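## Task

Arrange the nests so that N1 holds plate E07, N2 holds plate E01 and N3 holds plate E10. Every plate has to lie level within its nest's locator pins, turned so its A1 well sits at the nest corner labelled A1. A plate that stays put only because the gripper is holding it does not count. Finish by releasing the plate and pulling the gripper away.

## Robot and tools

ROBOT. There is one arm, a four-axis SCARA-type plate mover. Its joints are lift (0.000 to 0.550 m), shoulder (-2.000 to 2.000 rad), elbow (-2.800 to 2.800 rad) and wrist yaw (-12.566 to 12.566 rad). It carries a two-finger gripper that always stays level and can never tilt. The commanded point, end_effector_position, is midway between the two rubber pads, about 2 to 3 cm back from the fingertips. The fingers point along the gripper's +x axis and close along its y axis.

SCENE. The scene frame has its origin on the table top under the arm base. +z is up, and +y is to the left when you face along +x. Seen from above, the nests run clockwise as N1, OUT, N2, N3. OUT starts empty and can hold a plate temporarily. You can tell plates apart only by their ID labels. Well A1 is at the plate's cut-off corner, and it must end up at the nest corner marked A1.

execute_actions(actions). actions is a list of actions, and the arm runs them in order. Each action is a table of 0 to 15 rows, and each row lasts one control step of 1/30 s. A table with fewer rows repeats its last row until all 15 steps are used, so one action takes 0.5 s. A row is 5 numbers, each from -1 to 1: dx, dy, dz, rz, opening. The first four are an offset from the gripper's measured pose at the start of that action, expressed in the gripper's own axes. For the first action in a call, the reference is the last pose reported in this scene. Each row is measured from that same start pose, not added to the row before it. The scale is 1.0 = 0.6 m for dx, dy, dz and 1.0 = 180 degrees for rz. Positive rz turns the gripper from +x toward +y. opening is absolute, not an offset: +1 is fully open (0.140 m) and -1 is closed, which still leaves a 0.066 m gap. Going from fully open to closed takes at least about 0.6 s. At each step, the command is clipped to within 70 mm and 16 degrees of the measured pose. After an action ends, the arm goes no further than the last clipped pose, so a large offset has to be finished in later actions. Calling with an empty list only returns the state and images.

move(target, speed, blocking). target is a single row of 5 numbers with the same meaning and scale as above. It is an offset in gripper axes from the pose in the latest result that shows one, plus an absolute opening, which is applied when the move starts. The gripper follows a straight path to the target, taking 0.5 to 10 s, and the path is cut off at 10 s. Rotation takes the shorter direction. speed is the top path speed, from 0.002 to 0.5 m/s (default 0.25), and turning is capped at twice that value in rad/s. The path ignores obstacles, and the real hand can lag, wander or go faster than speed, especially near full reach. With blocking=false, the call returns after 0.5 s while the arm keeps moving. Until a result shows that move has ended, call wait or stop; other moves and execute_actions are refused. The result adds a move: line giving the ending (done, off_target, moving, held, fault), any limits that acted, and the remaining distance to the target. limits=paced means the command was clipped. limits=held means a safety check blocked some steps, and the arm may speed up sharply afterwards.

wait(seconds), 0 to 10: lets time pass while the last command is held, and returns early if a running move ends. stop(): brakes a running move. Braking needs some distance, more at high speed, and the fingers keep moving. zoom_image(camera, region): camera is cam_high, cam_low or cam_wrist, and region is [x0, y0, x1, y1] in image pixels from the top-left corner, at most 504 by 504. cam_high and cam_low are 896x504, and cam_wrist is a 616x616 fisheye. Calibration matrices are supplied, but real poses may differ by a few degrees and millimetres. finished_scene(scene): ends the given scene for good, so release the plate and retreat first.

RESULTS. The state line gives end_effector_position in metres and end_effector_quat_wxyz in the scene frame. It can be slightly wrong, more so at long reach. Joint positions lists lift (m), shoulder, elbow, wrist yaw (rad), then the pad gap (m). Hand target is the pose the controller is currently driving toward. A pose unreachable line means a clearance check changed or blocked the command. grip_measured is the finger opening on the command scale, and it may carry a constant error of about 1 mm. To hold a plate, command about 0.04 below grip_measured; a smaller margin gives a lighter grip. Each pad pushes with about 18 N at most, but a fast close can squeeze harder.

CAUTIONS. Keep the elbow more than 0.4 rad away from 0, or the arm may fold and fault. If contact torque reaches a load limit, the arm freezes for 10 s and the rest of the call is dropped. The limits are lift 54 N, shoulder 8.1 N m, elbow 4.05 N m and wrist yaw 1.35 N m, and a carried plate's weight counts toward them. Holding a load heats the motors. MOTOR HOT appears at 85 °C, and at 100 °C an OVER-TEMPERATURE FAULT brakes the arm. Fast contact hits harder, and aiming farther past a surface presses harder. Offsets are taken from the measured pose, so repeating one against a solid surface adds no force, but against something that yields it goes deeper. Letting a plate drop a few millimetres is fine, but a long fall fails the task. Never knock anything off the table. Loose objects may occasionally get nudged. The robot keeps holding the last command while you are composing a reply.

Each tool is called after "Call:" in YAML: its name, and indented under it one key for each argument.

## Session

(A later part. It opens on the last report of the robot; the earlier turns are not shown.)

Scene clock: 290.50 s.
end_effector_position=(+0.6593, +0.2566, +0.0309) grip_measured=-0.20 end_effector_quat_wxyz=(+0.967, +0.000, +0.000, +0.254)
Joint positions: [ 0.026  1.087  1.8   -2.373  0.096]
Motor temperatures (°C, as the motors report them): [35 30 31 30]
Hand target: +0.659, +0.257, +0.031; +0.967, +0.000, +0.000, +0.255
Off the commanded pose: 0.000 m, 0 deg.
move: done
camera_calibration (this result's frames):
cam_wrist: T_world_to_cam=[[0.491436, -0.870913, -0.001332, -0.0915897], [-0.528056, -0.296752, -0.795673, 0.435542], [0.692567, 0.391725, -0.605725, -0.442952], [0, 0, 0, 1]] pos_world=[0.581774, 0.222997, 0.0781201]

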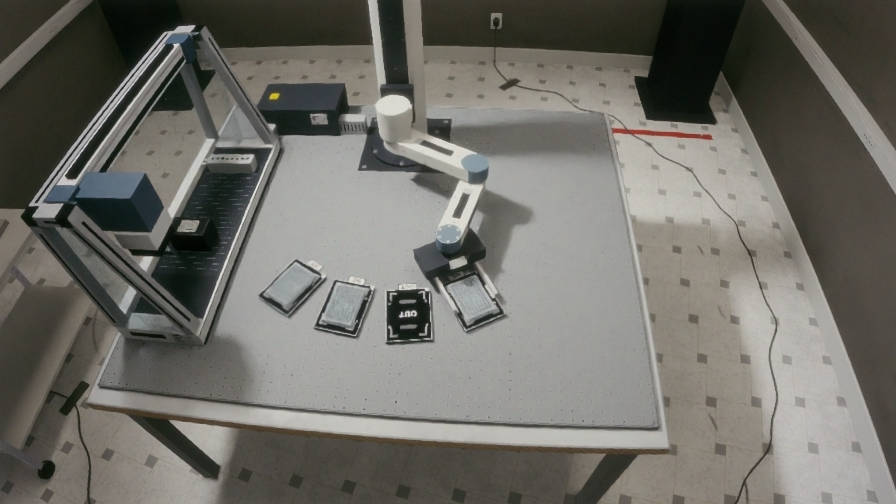

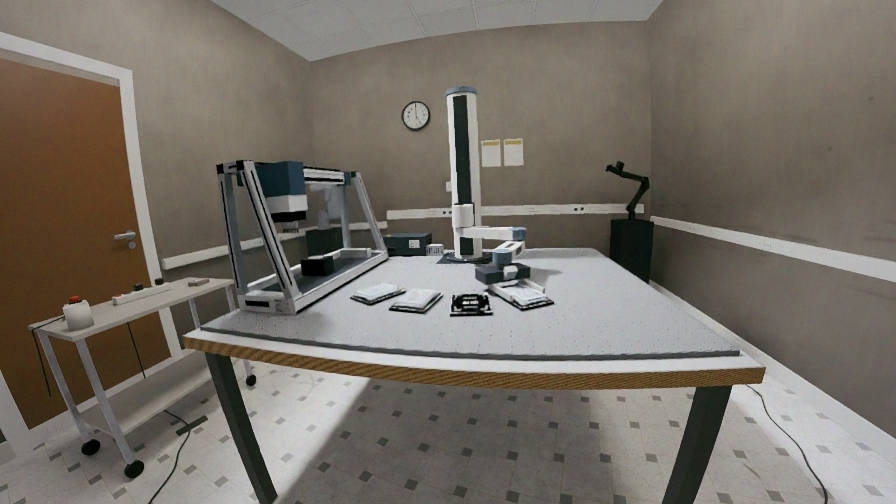

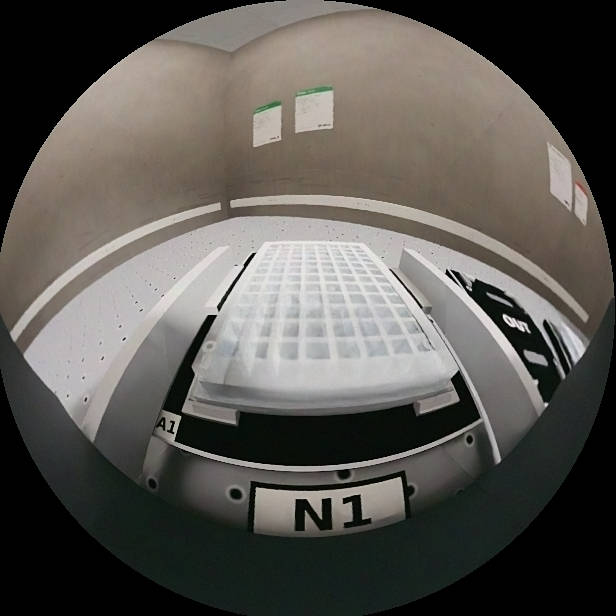

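Call:
execute_actions:
  actions:
    - [[0,0,0,0,-0.25],[0,0,0,0,-0.3],[0,0,0,0,-0.34],[0,0,0,0,-0.38],[0,0,0,0,-0.41],[0,0,0,0,-0.44],[0,0,0,0,-0.46],[0,0,0,0,-0.48],[0,0,0,0,-0.495],[0,0,0,0,-0.51],[0,0,0,0,-0.525],[0,0,0,0,-0.54],[0,0,0,0,-0.555],[0,0,0,0,-0.57],[0,0,0,0,-0.58]]

Scene clock: 321.23 s.
end_effector_position=(+0.6591, +0.2572, +0.0309) grip_measured=-0.49 end_effector_quat_wxyz=(+0.967, +0.000, +0.000, +0.256)
Joint positions: [ 0.026  1.088  1.801 -2.372  0.085]
Motor temperatures (°C, as the motors report them): [35 30 32 30]
Hand target: +0.659, +0.257, +0.031; +0.967, +0.000, +0.000, +0.254
Off the commanded pose: 0.001 m, 0 deg.
camera_calibration (this result's frames):
cam_wrist: T_world_to_cam=[[0.493594, -0.869691, -0.001332, -0.0926844], [-0.527318, -0.298061, -0.795673, 0.43546], [0.691593, 0.393442, -0.605725, -0.442839], [0, 0, 0, 1]] pos_world=[0.581639, 0.223419, 0.0781216]

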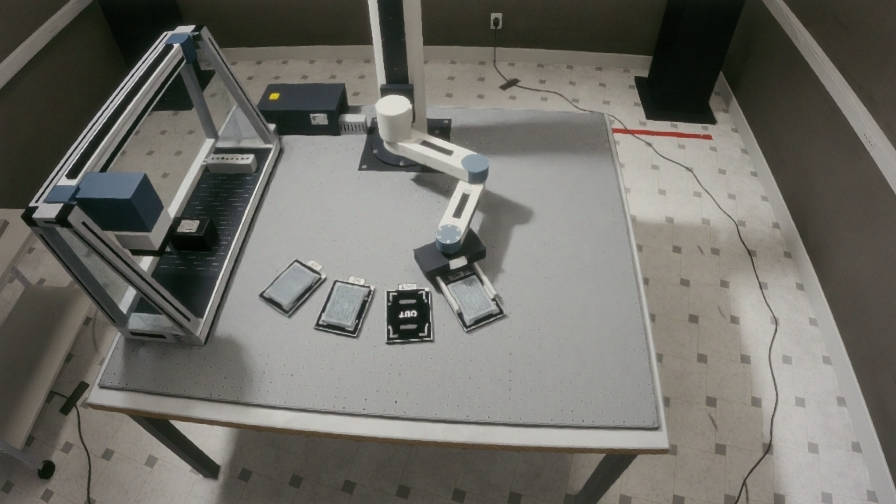

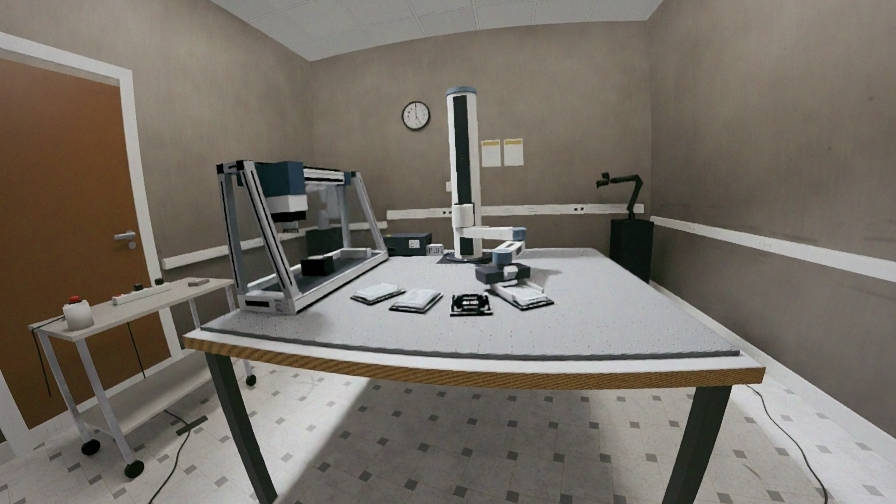

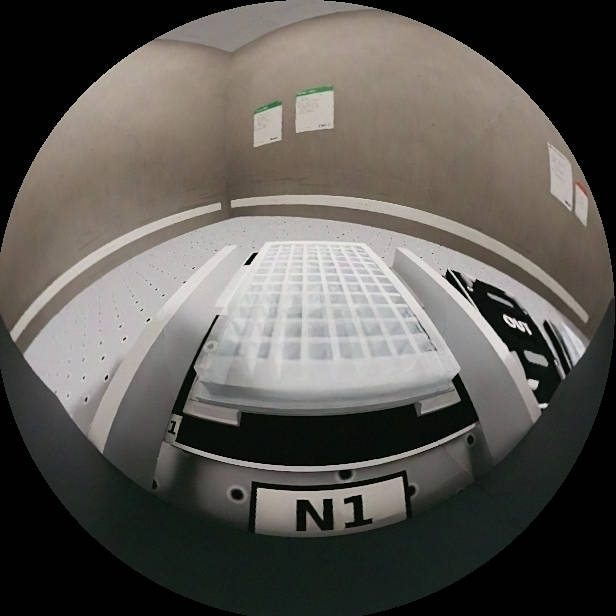

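Call:
execute_actions:
  actions:
    - [[0,0,0.002,0,-0.55],[0,0,0.005,0,-0.55],[0,0,0.009,0,-0.55],[0,0,0.013,0,-0.55],[0,0,0.017,0,-0.55],[0,0,0.02,0,-0.55],[0,0,0.02,0,-0.55],[0,0,0.02,0,-0.55],[-0.001,-0.005,0.02,-0.002,-0.55],[-0.002,-0.012,0.02,-0.005,-0.55],[-0.004,-0.022,0.02,-0.009,-0.55],[-0.006,-0.034,0.02,-0.014,-0.55],[-0.008,-0.047,0.02,-0.019,-0.55],[-0.011,-0.06,0.02,-0.025,-0.55],[-0.013,-0.073,0.02,-0.03,-0.55]]

Scene clock: 339.27 s.
end_effector_position=(+0.6690, +0.2284, +0.0429) grip_measured=-0.49 end_effector_quat_wxyz=(+0.975, +0.000, +0.000, +0.224)
Joint positions: [ 0.038  1.046  1.777 -2.371  0.085]
Motor temperatures (°C, as the motors report them): [35 30 32 30]
Hand target: +0.673, +0.215, +0.043; +0.978, +0.000, +0.000, +0.210
Off the commanded pose: 0.014 m, 2 deg.
camera_calibration (this result's frames):
cam_wrist: T_world_to_cam=[[0.436414, -0.899745, -0.001332, -0.0774494], [-0.545462, -0.263394, -0.795673, 0.445894], [0.715552, 0.347969, -0.605725, -0.436732], [0, 0, 0, 1]] pos_world=[0.589522, 0.19973, 0.0901433]

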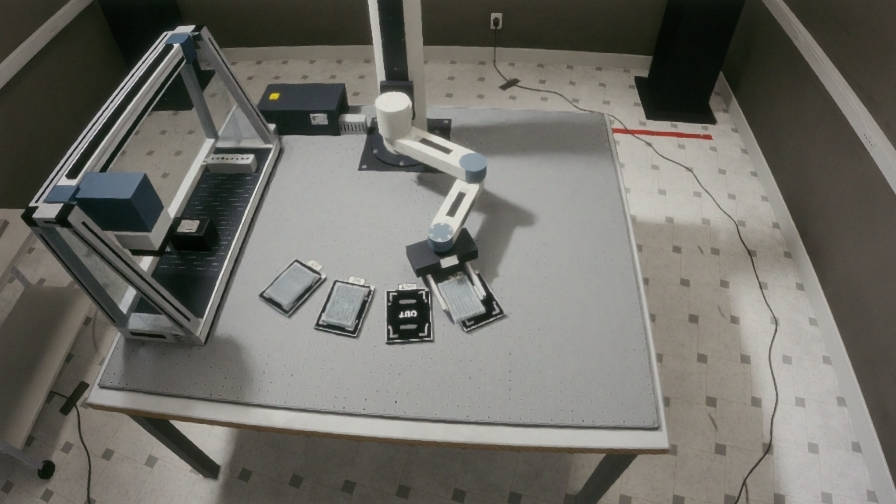

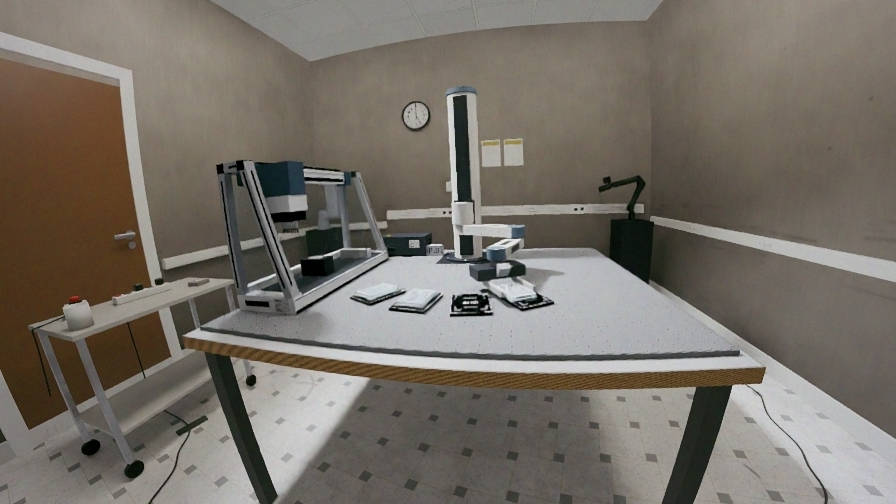

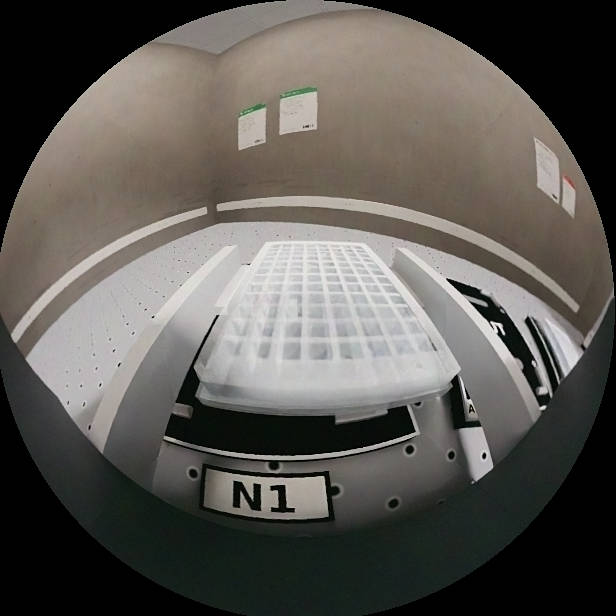

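Call:
move:
  target: [-0.0268, -0.2454, 0, -0.0998, -0.55]
  speed: 0.4

Scene clock: 343.07 s.
end_effector_position=(+0.7189, +0.0888, +0.0429) grip_measured=-0.49 end_effector_quat_wxyz=(+0.998, +0.000, +0.000, +0.069)
Joint positions: [ 0.038  0.771  1.819 -2.452  0.085]
Motor temperatures (°C, as the motors report them): [35 30 32 30]
Hand target: +0.719, +0.089, +0.043; +0.998, +0.000, +0.000, +0.069
Off the commanded pose: 0.000 m, 0 deg.
move: done
camera_calibration (this result's frames):
cam_wrist: T_world_to_cam=[[0.137662, -0.990478, -0.001332, -0.00199598], [-0.600104, -0.082336, -0.795673, 0.459554], [0.787987, 0.110334, -0.605725, -0.454844], [0, 0, 0, 1]] pos_world=[0.634467, 0.0860455, 0.0901415]

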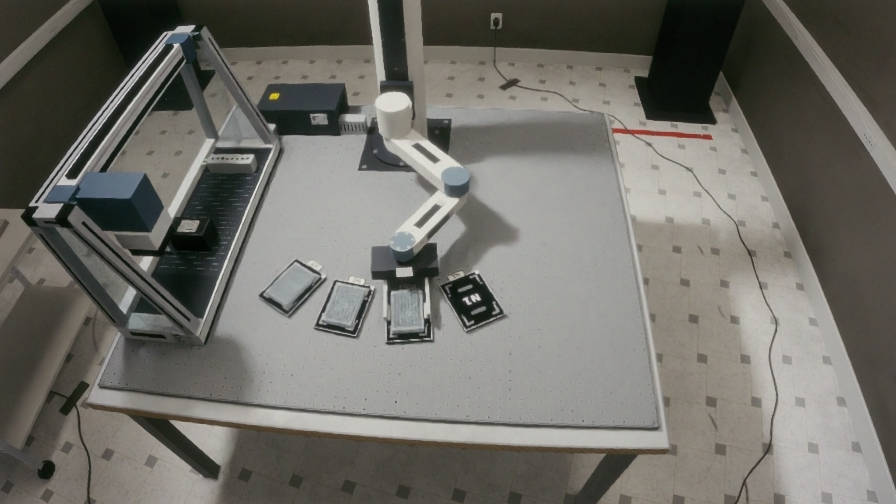

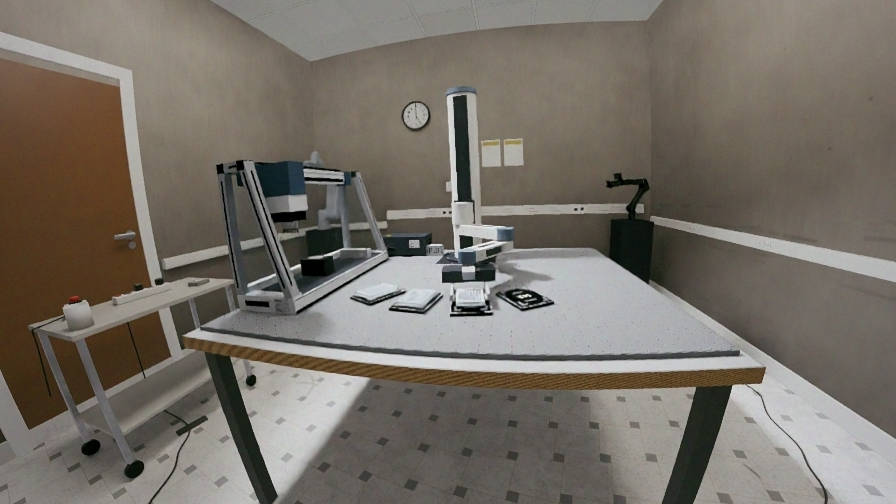

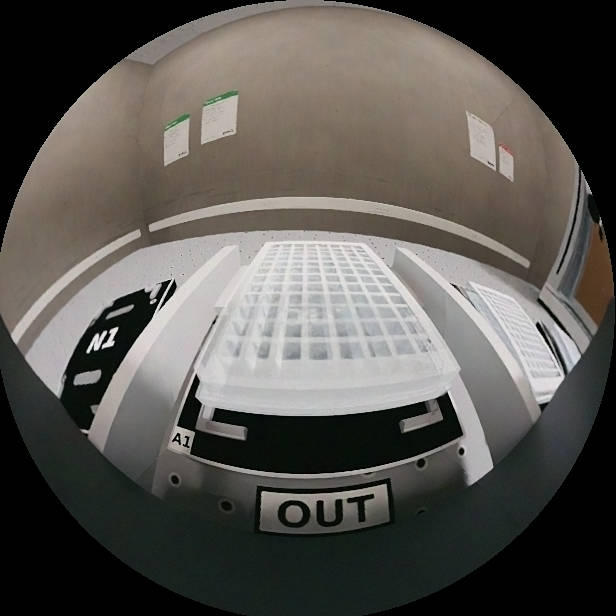

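Call:
zoom_image:
  camera: "cam_wrist"
  region: [165, 375, 255, 465]

Call:
zoom_image:
  camera: "cam_wrist"
  region: [385, 365, 475, 455]

Region (165, 375, 255, 465) of cam_wrist's 616x616 image, scaled by 5.600, with more detail than that image has.

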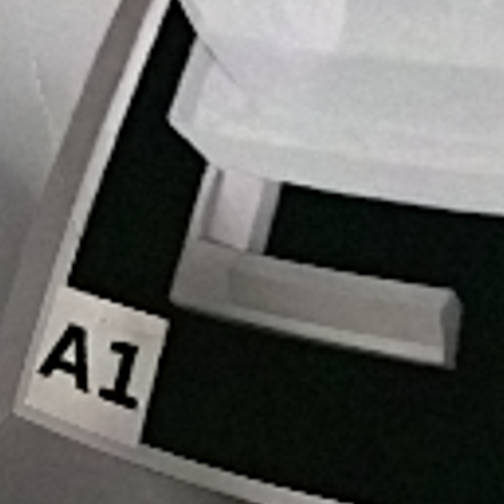

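Region (385, 365, 475, 455) of cam_wrist's 616x616 image, scaled by 5.600, with more detail than that image has.

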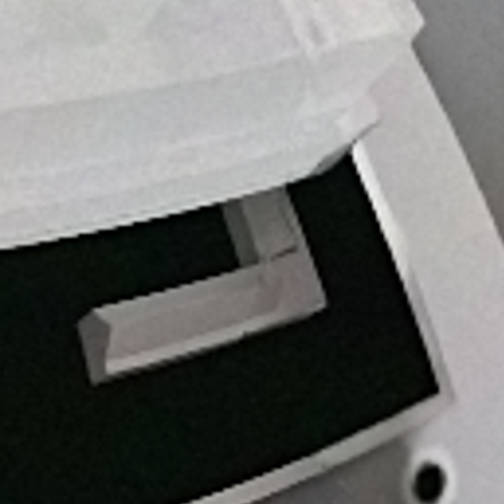

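Call:
execute_actions:
  actions:
    - [[-0.002,0.001,-0.001,0,-0.55],[-0.0043,0.0018,-0.003,0,-0.55],[-0.0043,0.0018,-0.005,0,-0.55],[-0.0043,0.0018,-0.007,0,-0.55],[-0.0043,0.0018,-0.009,0,-0.55],[-0.0043,0.0018,-0.011,0,-0.55],[-0.0043,0.0018,-0.013,0,-0.55],[-0.0043,0.0018,-0.0145,0,-0.55],[-0.0043,0.0018,-0.016,0,-0.55],[-0.0043,0.0018,-0.0172,0,-0.55],[-0.0043,0.0018,-0.0182,0,-0.55],[-0.0043,0.0018,-0.019,0,-0.55],[-0.0043,0.0018,-0.0195,0,-0.55]]

Scene clock: 397.40 s.
end_effector_position=(+0.7163, +0.0897, +0.0312) grip_measured=-0.49 end_effector_quat_wxyz=(+0.998, +0.000, +0.000, +0.070)
Joint positions: [ 0.026  0.781  1.804 -2.446  0.085]
Motor temperatures (°C, as the motors report them): [35 30 32 30]
Hand target: +0.716, +0.090, +0.031; +0.998, +0.000, +0.000, +0.069
Off the commanded pose: 0.000 m, 0 deg.
camera_calibration (this result's frames):
cam_wrist: T_world_to_cam=[[0.138141, -0.990412, -0.001332, -0.00111736], [-0.600065, -0.0826257, -0.795673, 0.44872], [0.787934, 0.110714, -0.605725, -0.459968], [0, 0, 0, 1]] pos_world=[0.631839, 0.0868941, 0.078419]

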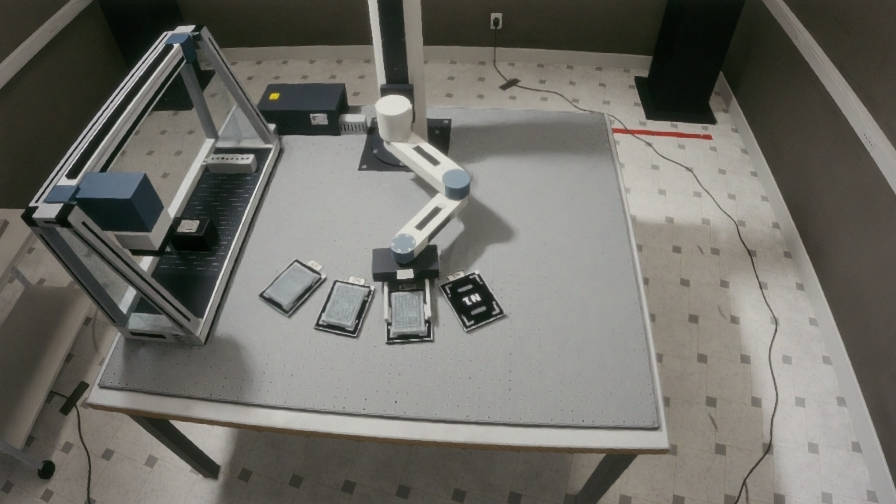

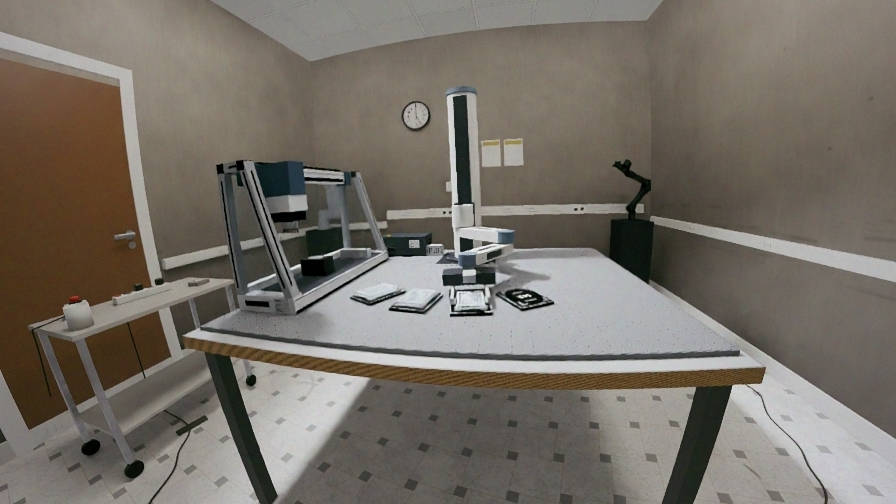

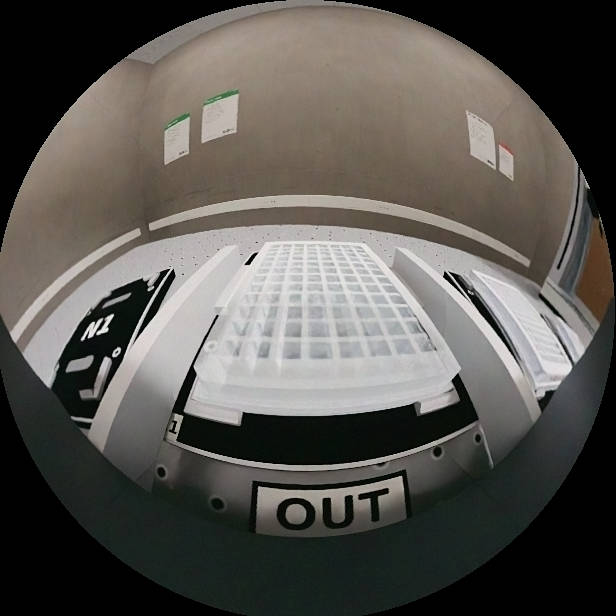

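Call:
execute_actions:
  actions:
    - [[0,0,0,0,-0.45],[0,0,0,0,-0.38],[0,0,0,0,-0.3],[0,0,0,0,-0.22],[0,0,0,0,-0.15],[0,0,0,0,-0.15],[0,0,0.003,0,-0.15],[0,0,0.007,0,-0.15],[0,0,0.012,0,-0.15],[0,0,0.017,0,-0.15],[0,0,0.022,0,-0.15],[0,0,0.026,0,-0.15],[0,0,0.028,0,-0.15],[0,0,0.028,0,-0.15],[0,0,0.028,0,-0.15]]

Scene clock: 407.43 s.
end_effector_position=(+0.7163, +0.0897, +0.0483) grip_measured=-0.15 end_effector_quat_wxyz=(+0.998, +0.000, +0.000, +0.070)
Joint positions: [ 0.043  0.781  1.804 -2.446  0.097]
Motor temperatures (°C, as the motors report them): [35 30 32 30]
Hand target: +0.716, +0.090, +0.048; +0.998, +0.000, +0.000, +0.070
Off the commanded pose: 0.000 m, 0 deg.
camera_calibration (this result's frames):
cam_wrist: T_world_to_cam=[[0.138131, -0.990413, -0.001332, -0.00108647], [-0.600065, -0.0826196, -0.795673, 0.462296], [0.787935, 0.110706, -0.605725, -0.449647], [0, 0, 0, 1]] pos_world=[0.63185, 0.0868973, 0.0954723]

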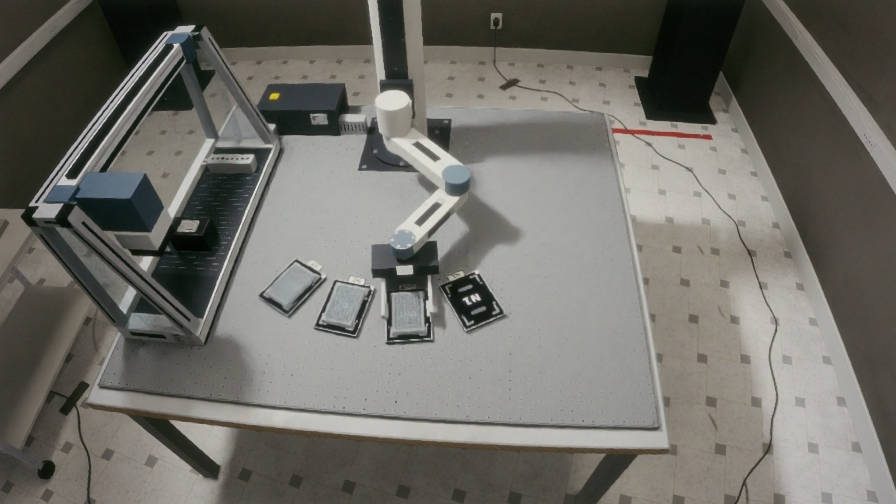

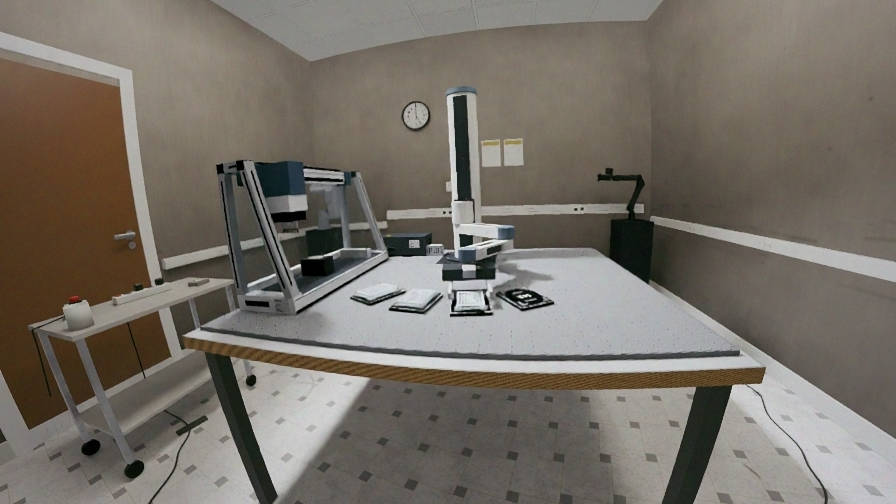

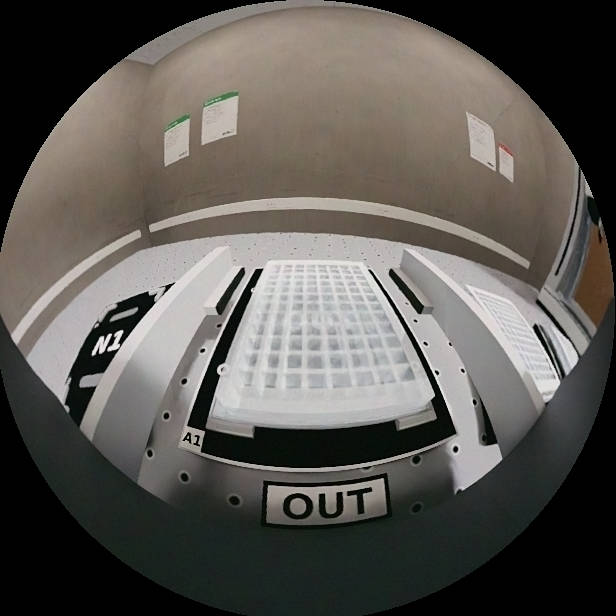

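Call:
zoom_image:
  camera: "cam_wrist"
  region: [175, 390, 265, 470]

Call:
zoom_image:
  camera: "cam_wrist"
  region: [380, 380, 470, 460]

Call:
zoom_image:
  camera: "cam_wrist"
  region: [240, 250, 390, 300]

Region (175, 390, 265, 470) of cam_wrist's 616x616 image, scaled by 5.600, with more detail than that image has.

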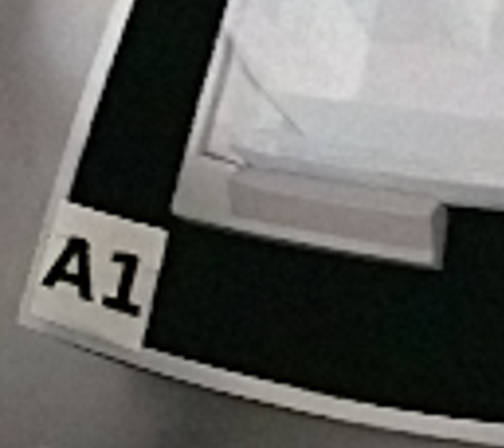

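Region (380, 380, 470, 460) of cam_wrist's 616x616 image, scaled by 5.600, with more detail than that image has.

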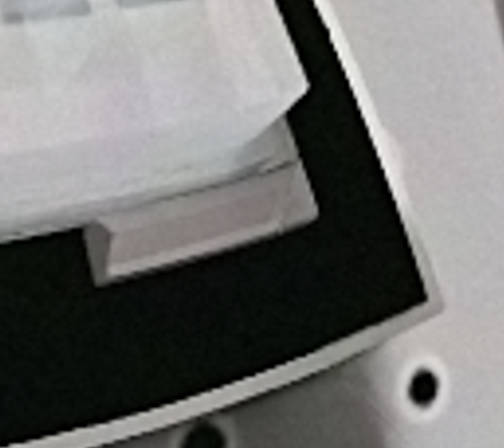

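Region (240, 250, 390, 300) of cam_wrist's 616x616 image, scaled by 3.360, with more detail than that image has.

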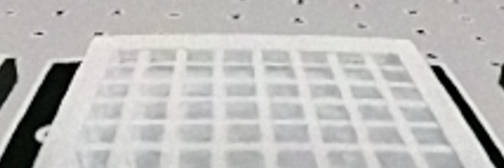

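Call:
move:
  target: [-0.0565, -0.2895, 0, -0.0954, -0.15]
  speed: 0.5

Scene clock: 425.77 s.
end_effector_position=(+0.7069, -0.0872, +0.0482) grip_measured=-0.15 end_effector_quat_wxyz=(+0.997, +0.000, +0.000, -0.080)
Joint positions: [ 0.043  0.471  1.744 -2.375  0.097]
Motor temperatures (°C, as the motors report them): [35 30 32 30]
Hand target: +0.707, -0.087, +0.048; +0.997, +0.000, +0.000, -0.080
Off the commanded pose: 0.000 m, 0 deg.
move: done
camera_calibration (this result's frames):
cam_wrist: T_world_to_cam=[[-0.160364, -0.987057, -0.001332, 0.0363248], [-0.597716, 0.0981828, -0.795673, 0.45608], [0.785505, -0.126801, -0.605725, -0.44162], [0, 0, 0, 1]] pos_world=[0.625326, -0.0649224, 0.0954387]

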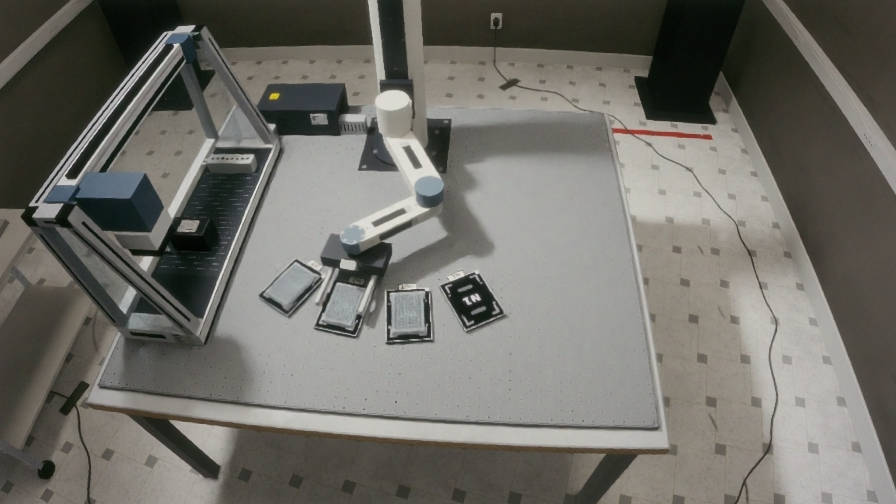

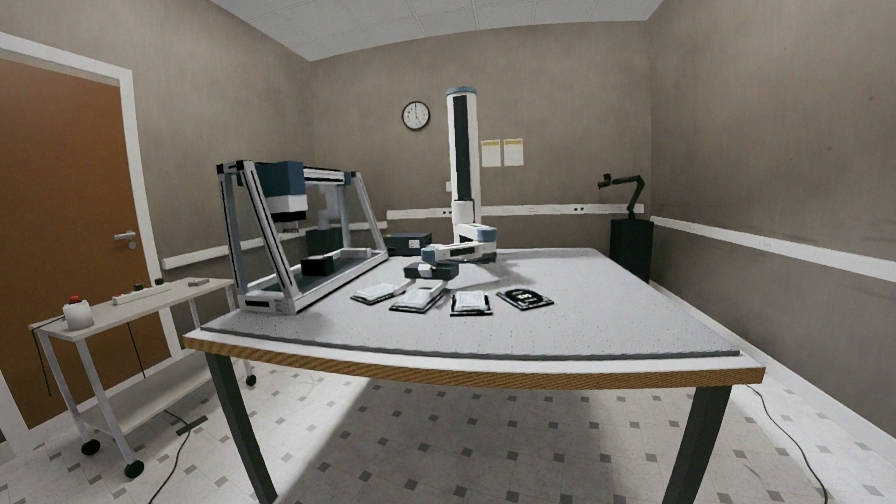

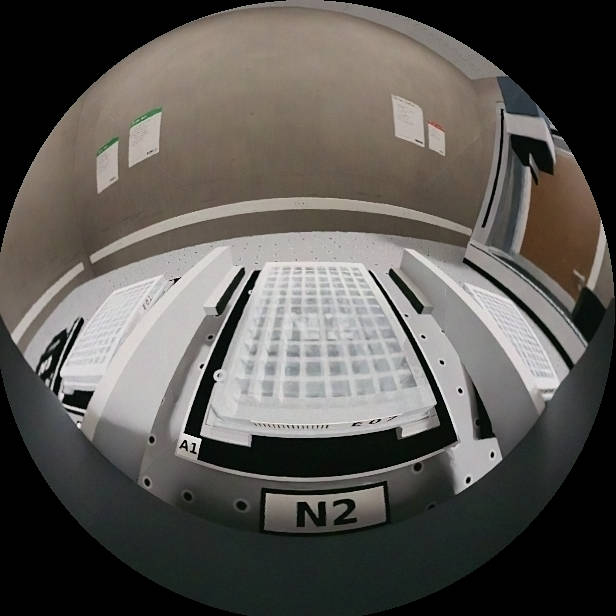

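Call:
zoom_image:
  camera: "cam_wrist"
  region: [175, 390, 265, 470]

Call:
zoom_image:
  camera: "cam_wrist"
  region: [380, 380, 470, 460]

Call:
zoom_image:
  camera: "cam_wrist"
  region: [240, 250, 390, 300]

Call:
zoom_image:
  camera: "cam_wrist"
  region: [110, 265, 190, 345]

Region (175, 390, 265, 470) of cam_wrist's 616x616 image, scaled by 5.600, with more detail than that image has.

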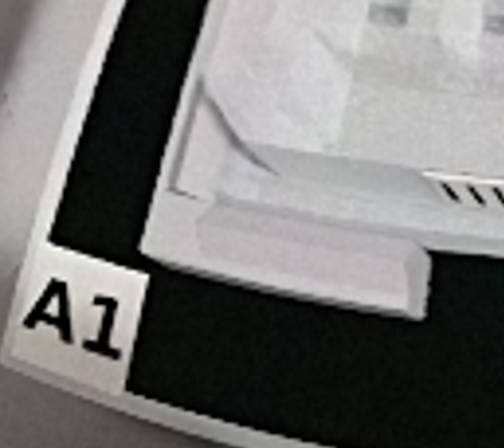

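Region (380, 380, 470, 460) of cam_wrist's 616x616 image, scaled by 5.600, with more detail than that image has.

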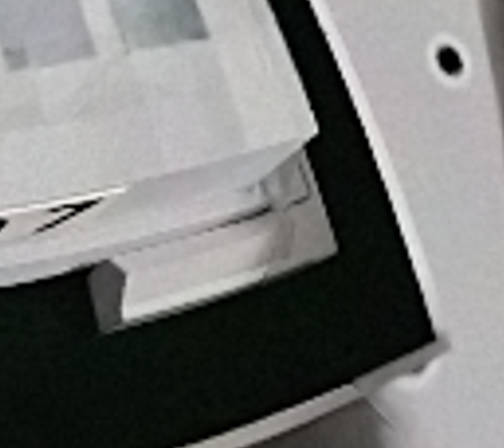

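Region (240, 250, 390, 300) of cam_wrist's 616x616 image, scaled by 3.360, with more detail than that image has.

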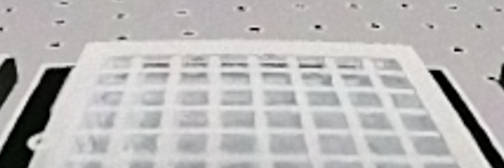

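Region (110, 265, 190, 345) of cam_wrist's 616x616 image, scaled by 6.300, with more detail than that image has.

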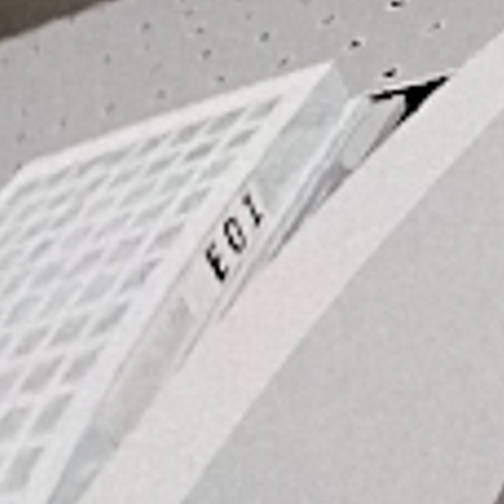

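Call:
execute_actions:
  actions:
    - [[-0.003,0.001,-0.002,0.0007,-0.17],[-0.0062,0.0017,-0.005,0.0014,-0.19],[-0.0062,0.0017,-0.009,0.0014,-0.21],[-0.0062,0.0017,-0.013,0.0014,-0.23],[-0.0062,0.0017,-0.017,0.0014,-0.25],[-0.0062,0.0017,-0.021,0.0014,-0.27],[-0.0062,0.0017,-0.024,0.0014,-0.29],[-0.0062,0.0017,-0.0265,0.0014,-0.31],[-0.0062,0.0017,-0.028,0.0014,-0.33],[-0.0062,0.0017,-0.0288,0.0014,-0.35],[-0.0062,0.0017,-0.0288,0.0014,-0.37],[-0.0062,0.0017,-0.0288,0.0014,-0.39],[-0.0062,0.0017,-0.0288,0.0014,-0.41],[-0.0062,0.0017,-0.0288,0.0014,-0.43],[-0.0062,0.0017,-0.0288,0.0014,-0.45]]

Scene clock: 457.80 s.
end_effector_position=(+0.7034, -0.0857, +0.0309) grip_measured=-0.43 end_effector_quat_wxyz=(+0.997, +0.000, +0.000, -0.078)
Joint positions: [ 0.026  0.482  1.722 -2.36   0.087]
Motor temperatures (°C, as the motors report them): [35 30 32 30]
Hand target: +0.703, -0.086, +0.031; +0.997, +0.000, +0.000, -0.078
Off the commanded pose: 0.000 m, 0 deg.
camera_calibration (this result's frames):
cam_wrist: T_world_to_cam=[[-0.156452, -0.987685, -0.001332, 0.0344153], [-0.598101, 0.095814, -0.795673, 0.440128], [0.786002, -0.123688, -0.605725, -0.449248], [0, 0, 0, 1]] pos_world=[0.621735, -0.0637456, 0.0781225]

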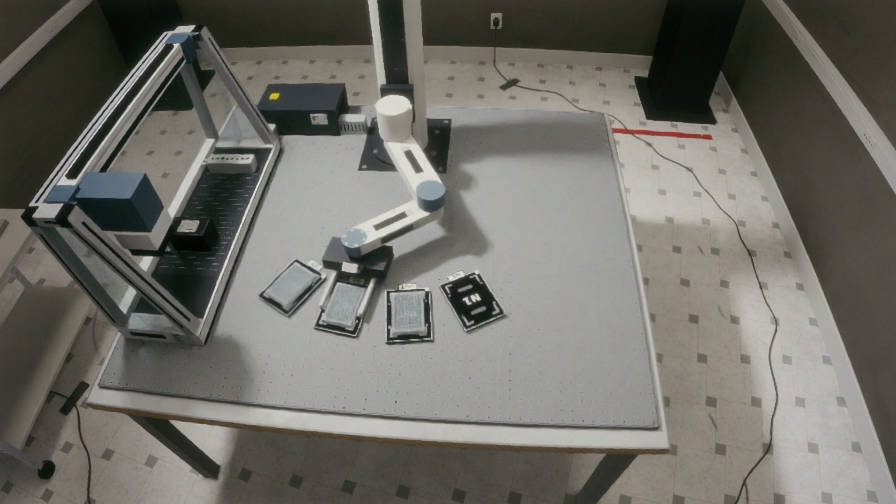

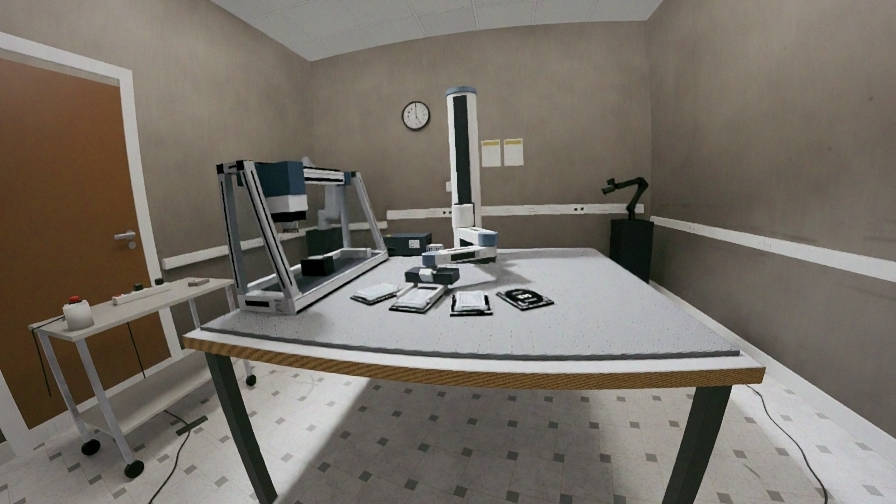

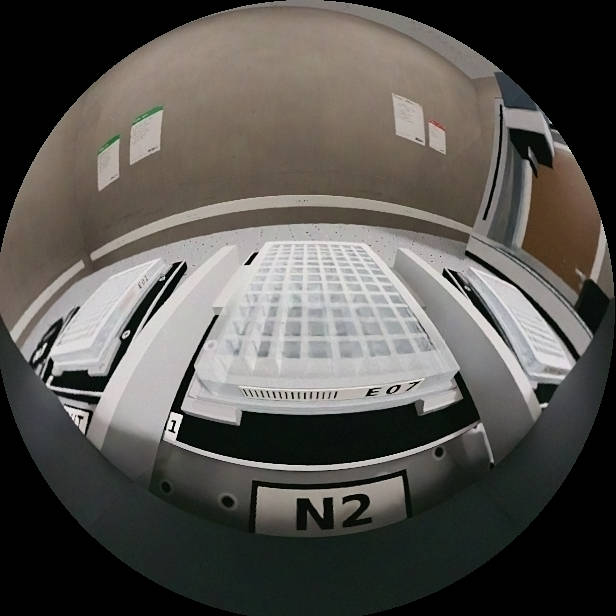

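Call:
execute_actions:
  actions:
    - [[0,0,0,0,-0.47],[0,0,0,0,-0.49],[0,0,0,0,-0.51],[0,0,0,0,-0.53],[0,0,0,0,-0.55],[0,0,0,0,-0.55],[0,0,0,0,-0.55],[0,0,0,0,-0.55],[0,0,0.002,0,-0.55],[0,0,0.006,0,-0.55],[0,0,0.012,0,-0.55],[0,0,0.019,0,-0.55],[0,0,0.026,0,-0.55],[0,0,0.032,0,-0.55],[0,0,0.036,0,-0.55]]

Scene clock: 463.97 s.
end_effector_position=(+0.7034, -0.0857, +0.0464) grip_measured=-0.49 end_effector_quat_wxyz=(+0.997, +0.000, +0.000, -0.078)
Joint positions: [ 0.041  0.482  1.722 -2.36   0.085]
Motor temperatures (°C, as the motors report them): [35 30 32 30]
Hand target: +0.703, -0.086, +0.053; +0.997, +0.000, +0.000, -0.078
Off the commanded pose: 0.006 m, 0 deg.
camera_calibration (this result's frames):
cam_wrist: T_world_to_cam=[[-0.156432, -0.987688, -0.001332, 0.0344261], [-0.598103, 0.0958016, -0.795673, 0.452461], [0.786004, -0.123672, -0.605725, -0.439866], [0, 0, 0, 1]] pos_world=[0.62174, -0.0637433, 0.0936194]

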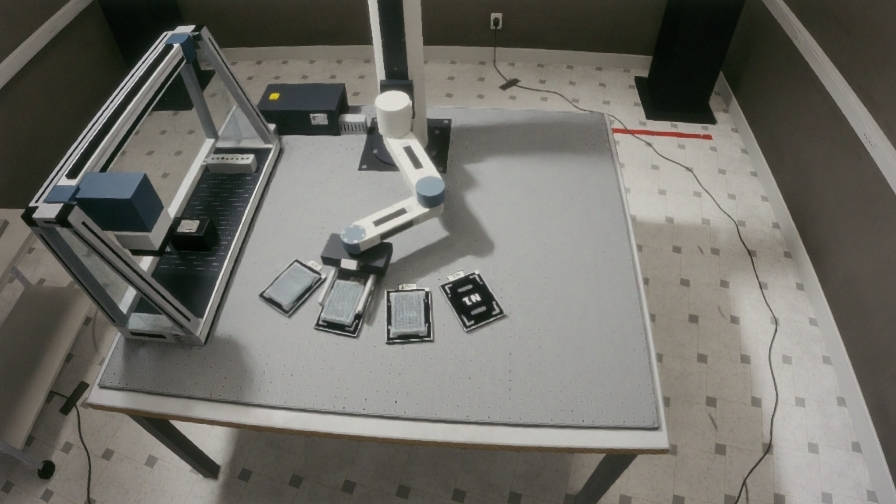

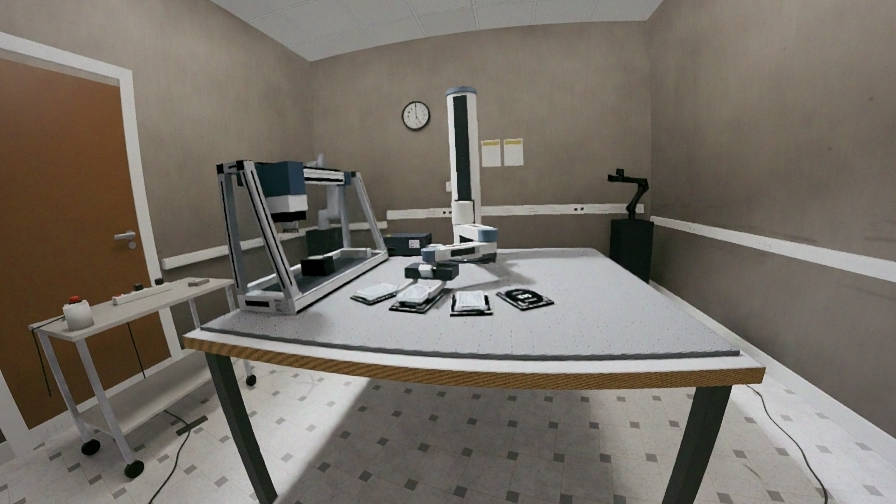

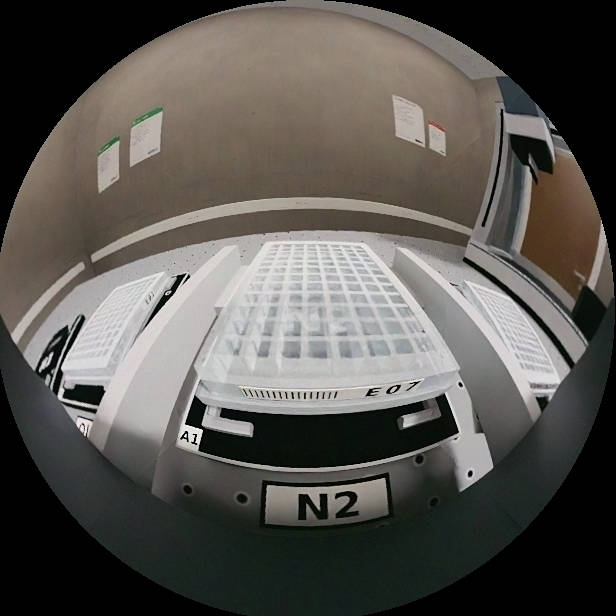

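Call:
move:
  target: [-0.1623, 0.5531, 0.0102, 0.2144, -0.55]
  speed: 0.45

Scene clock: 473.63 s.
end_effector_position=(+0.6587, +0.2576, +0.0525) grip_measured=-0.49 end_effector_quat_wxyz=(+0.967, +0.000, +0.000, +0.256)
Joint positions: [ 0.048  1.089  1.8   -2.371  0.085]
Motor temperatures (°C, as the motors report them): [35 30 32 30]
Hand target: +0.659, +0.257, +0.053; +0.967, +0.000, +0.000, +0.256
Off the commanded pose: 0.000 m, 0 deg.
move: done
camera_calibration (this result's frames):
cam_wrist: T_world_to_cam=[[0.494397, -0.869235, -0.001332, -0.0927477], [-0.527042, -0.298548, -0.795673, 0.452495], [0.691229, 0.394081, -0.605725, -0.429542], [0, 0, 0, 1]] pos_world=[0.581251, 0.223746, 0.0997304]

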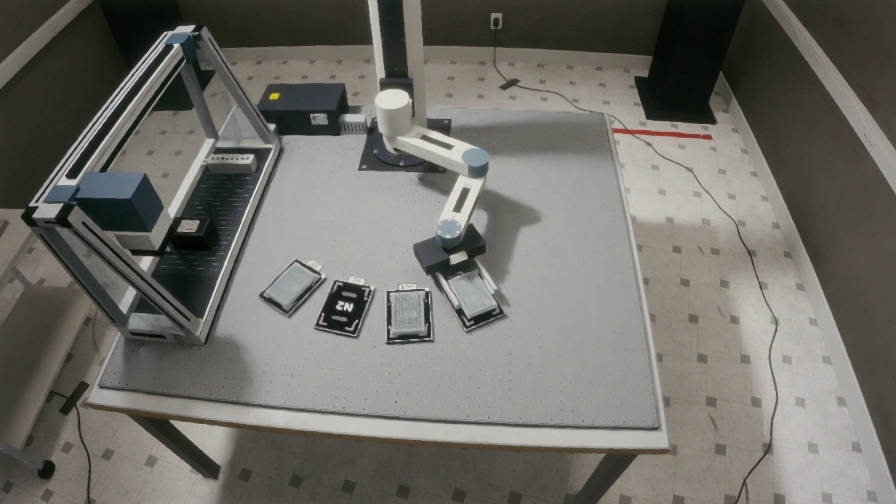

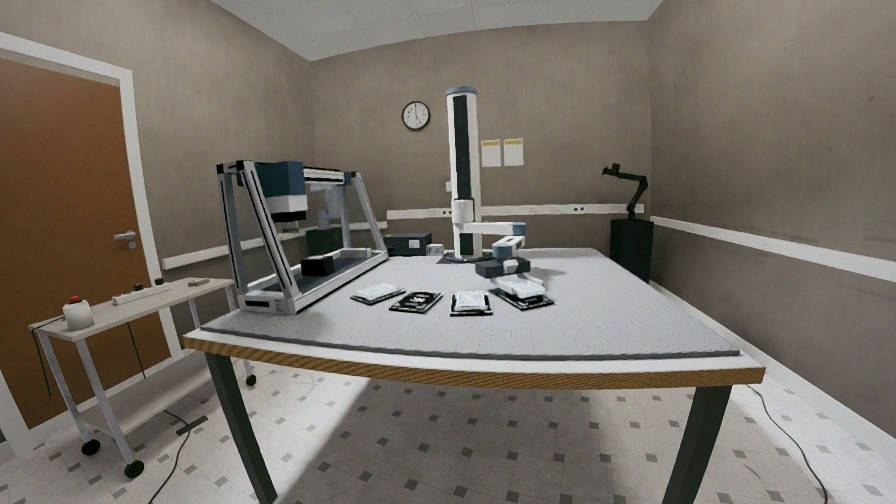

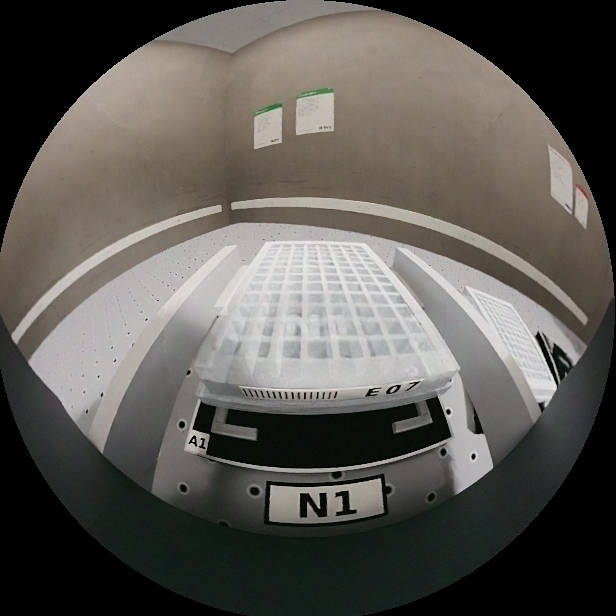

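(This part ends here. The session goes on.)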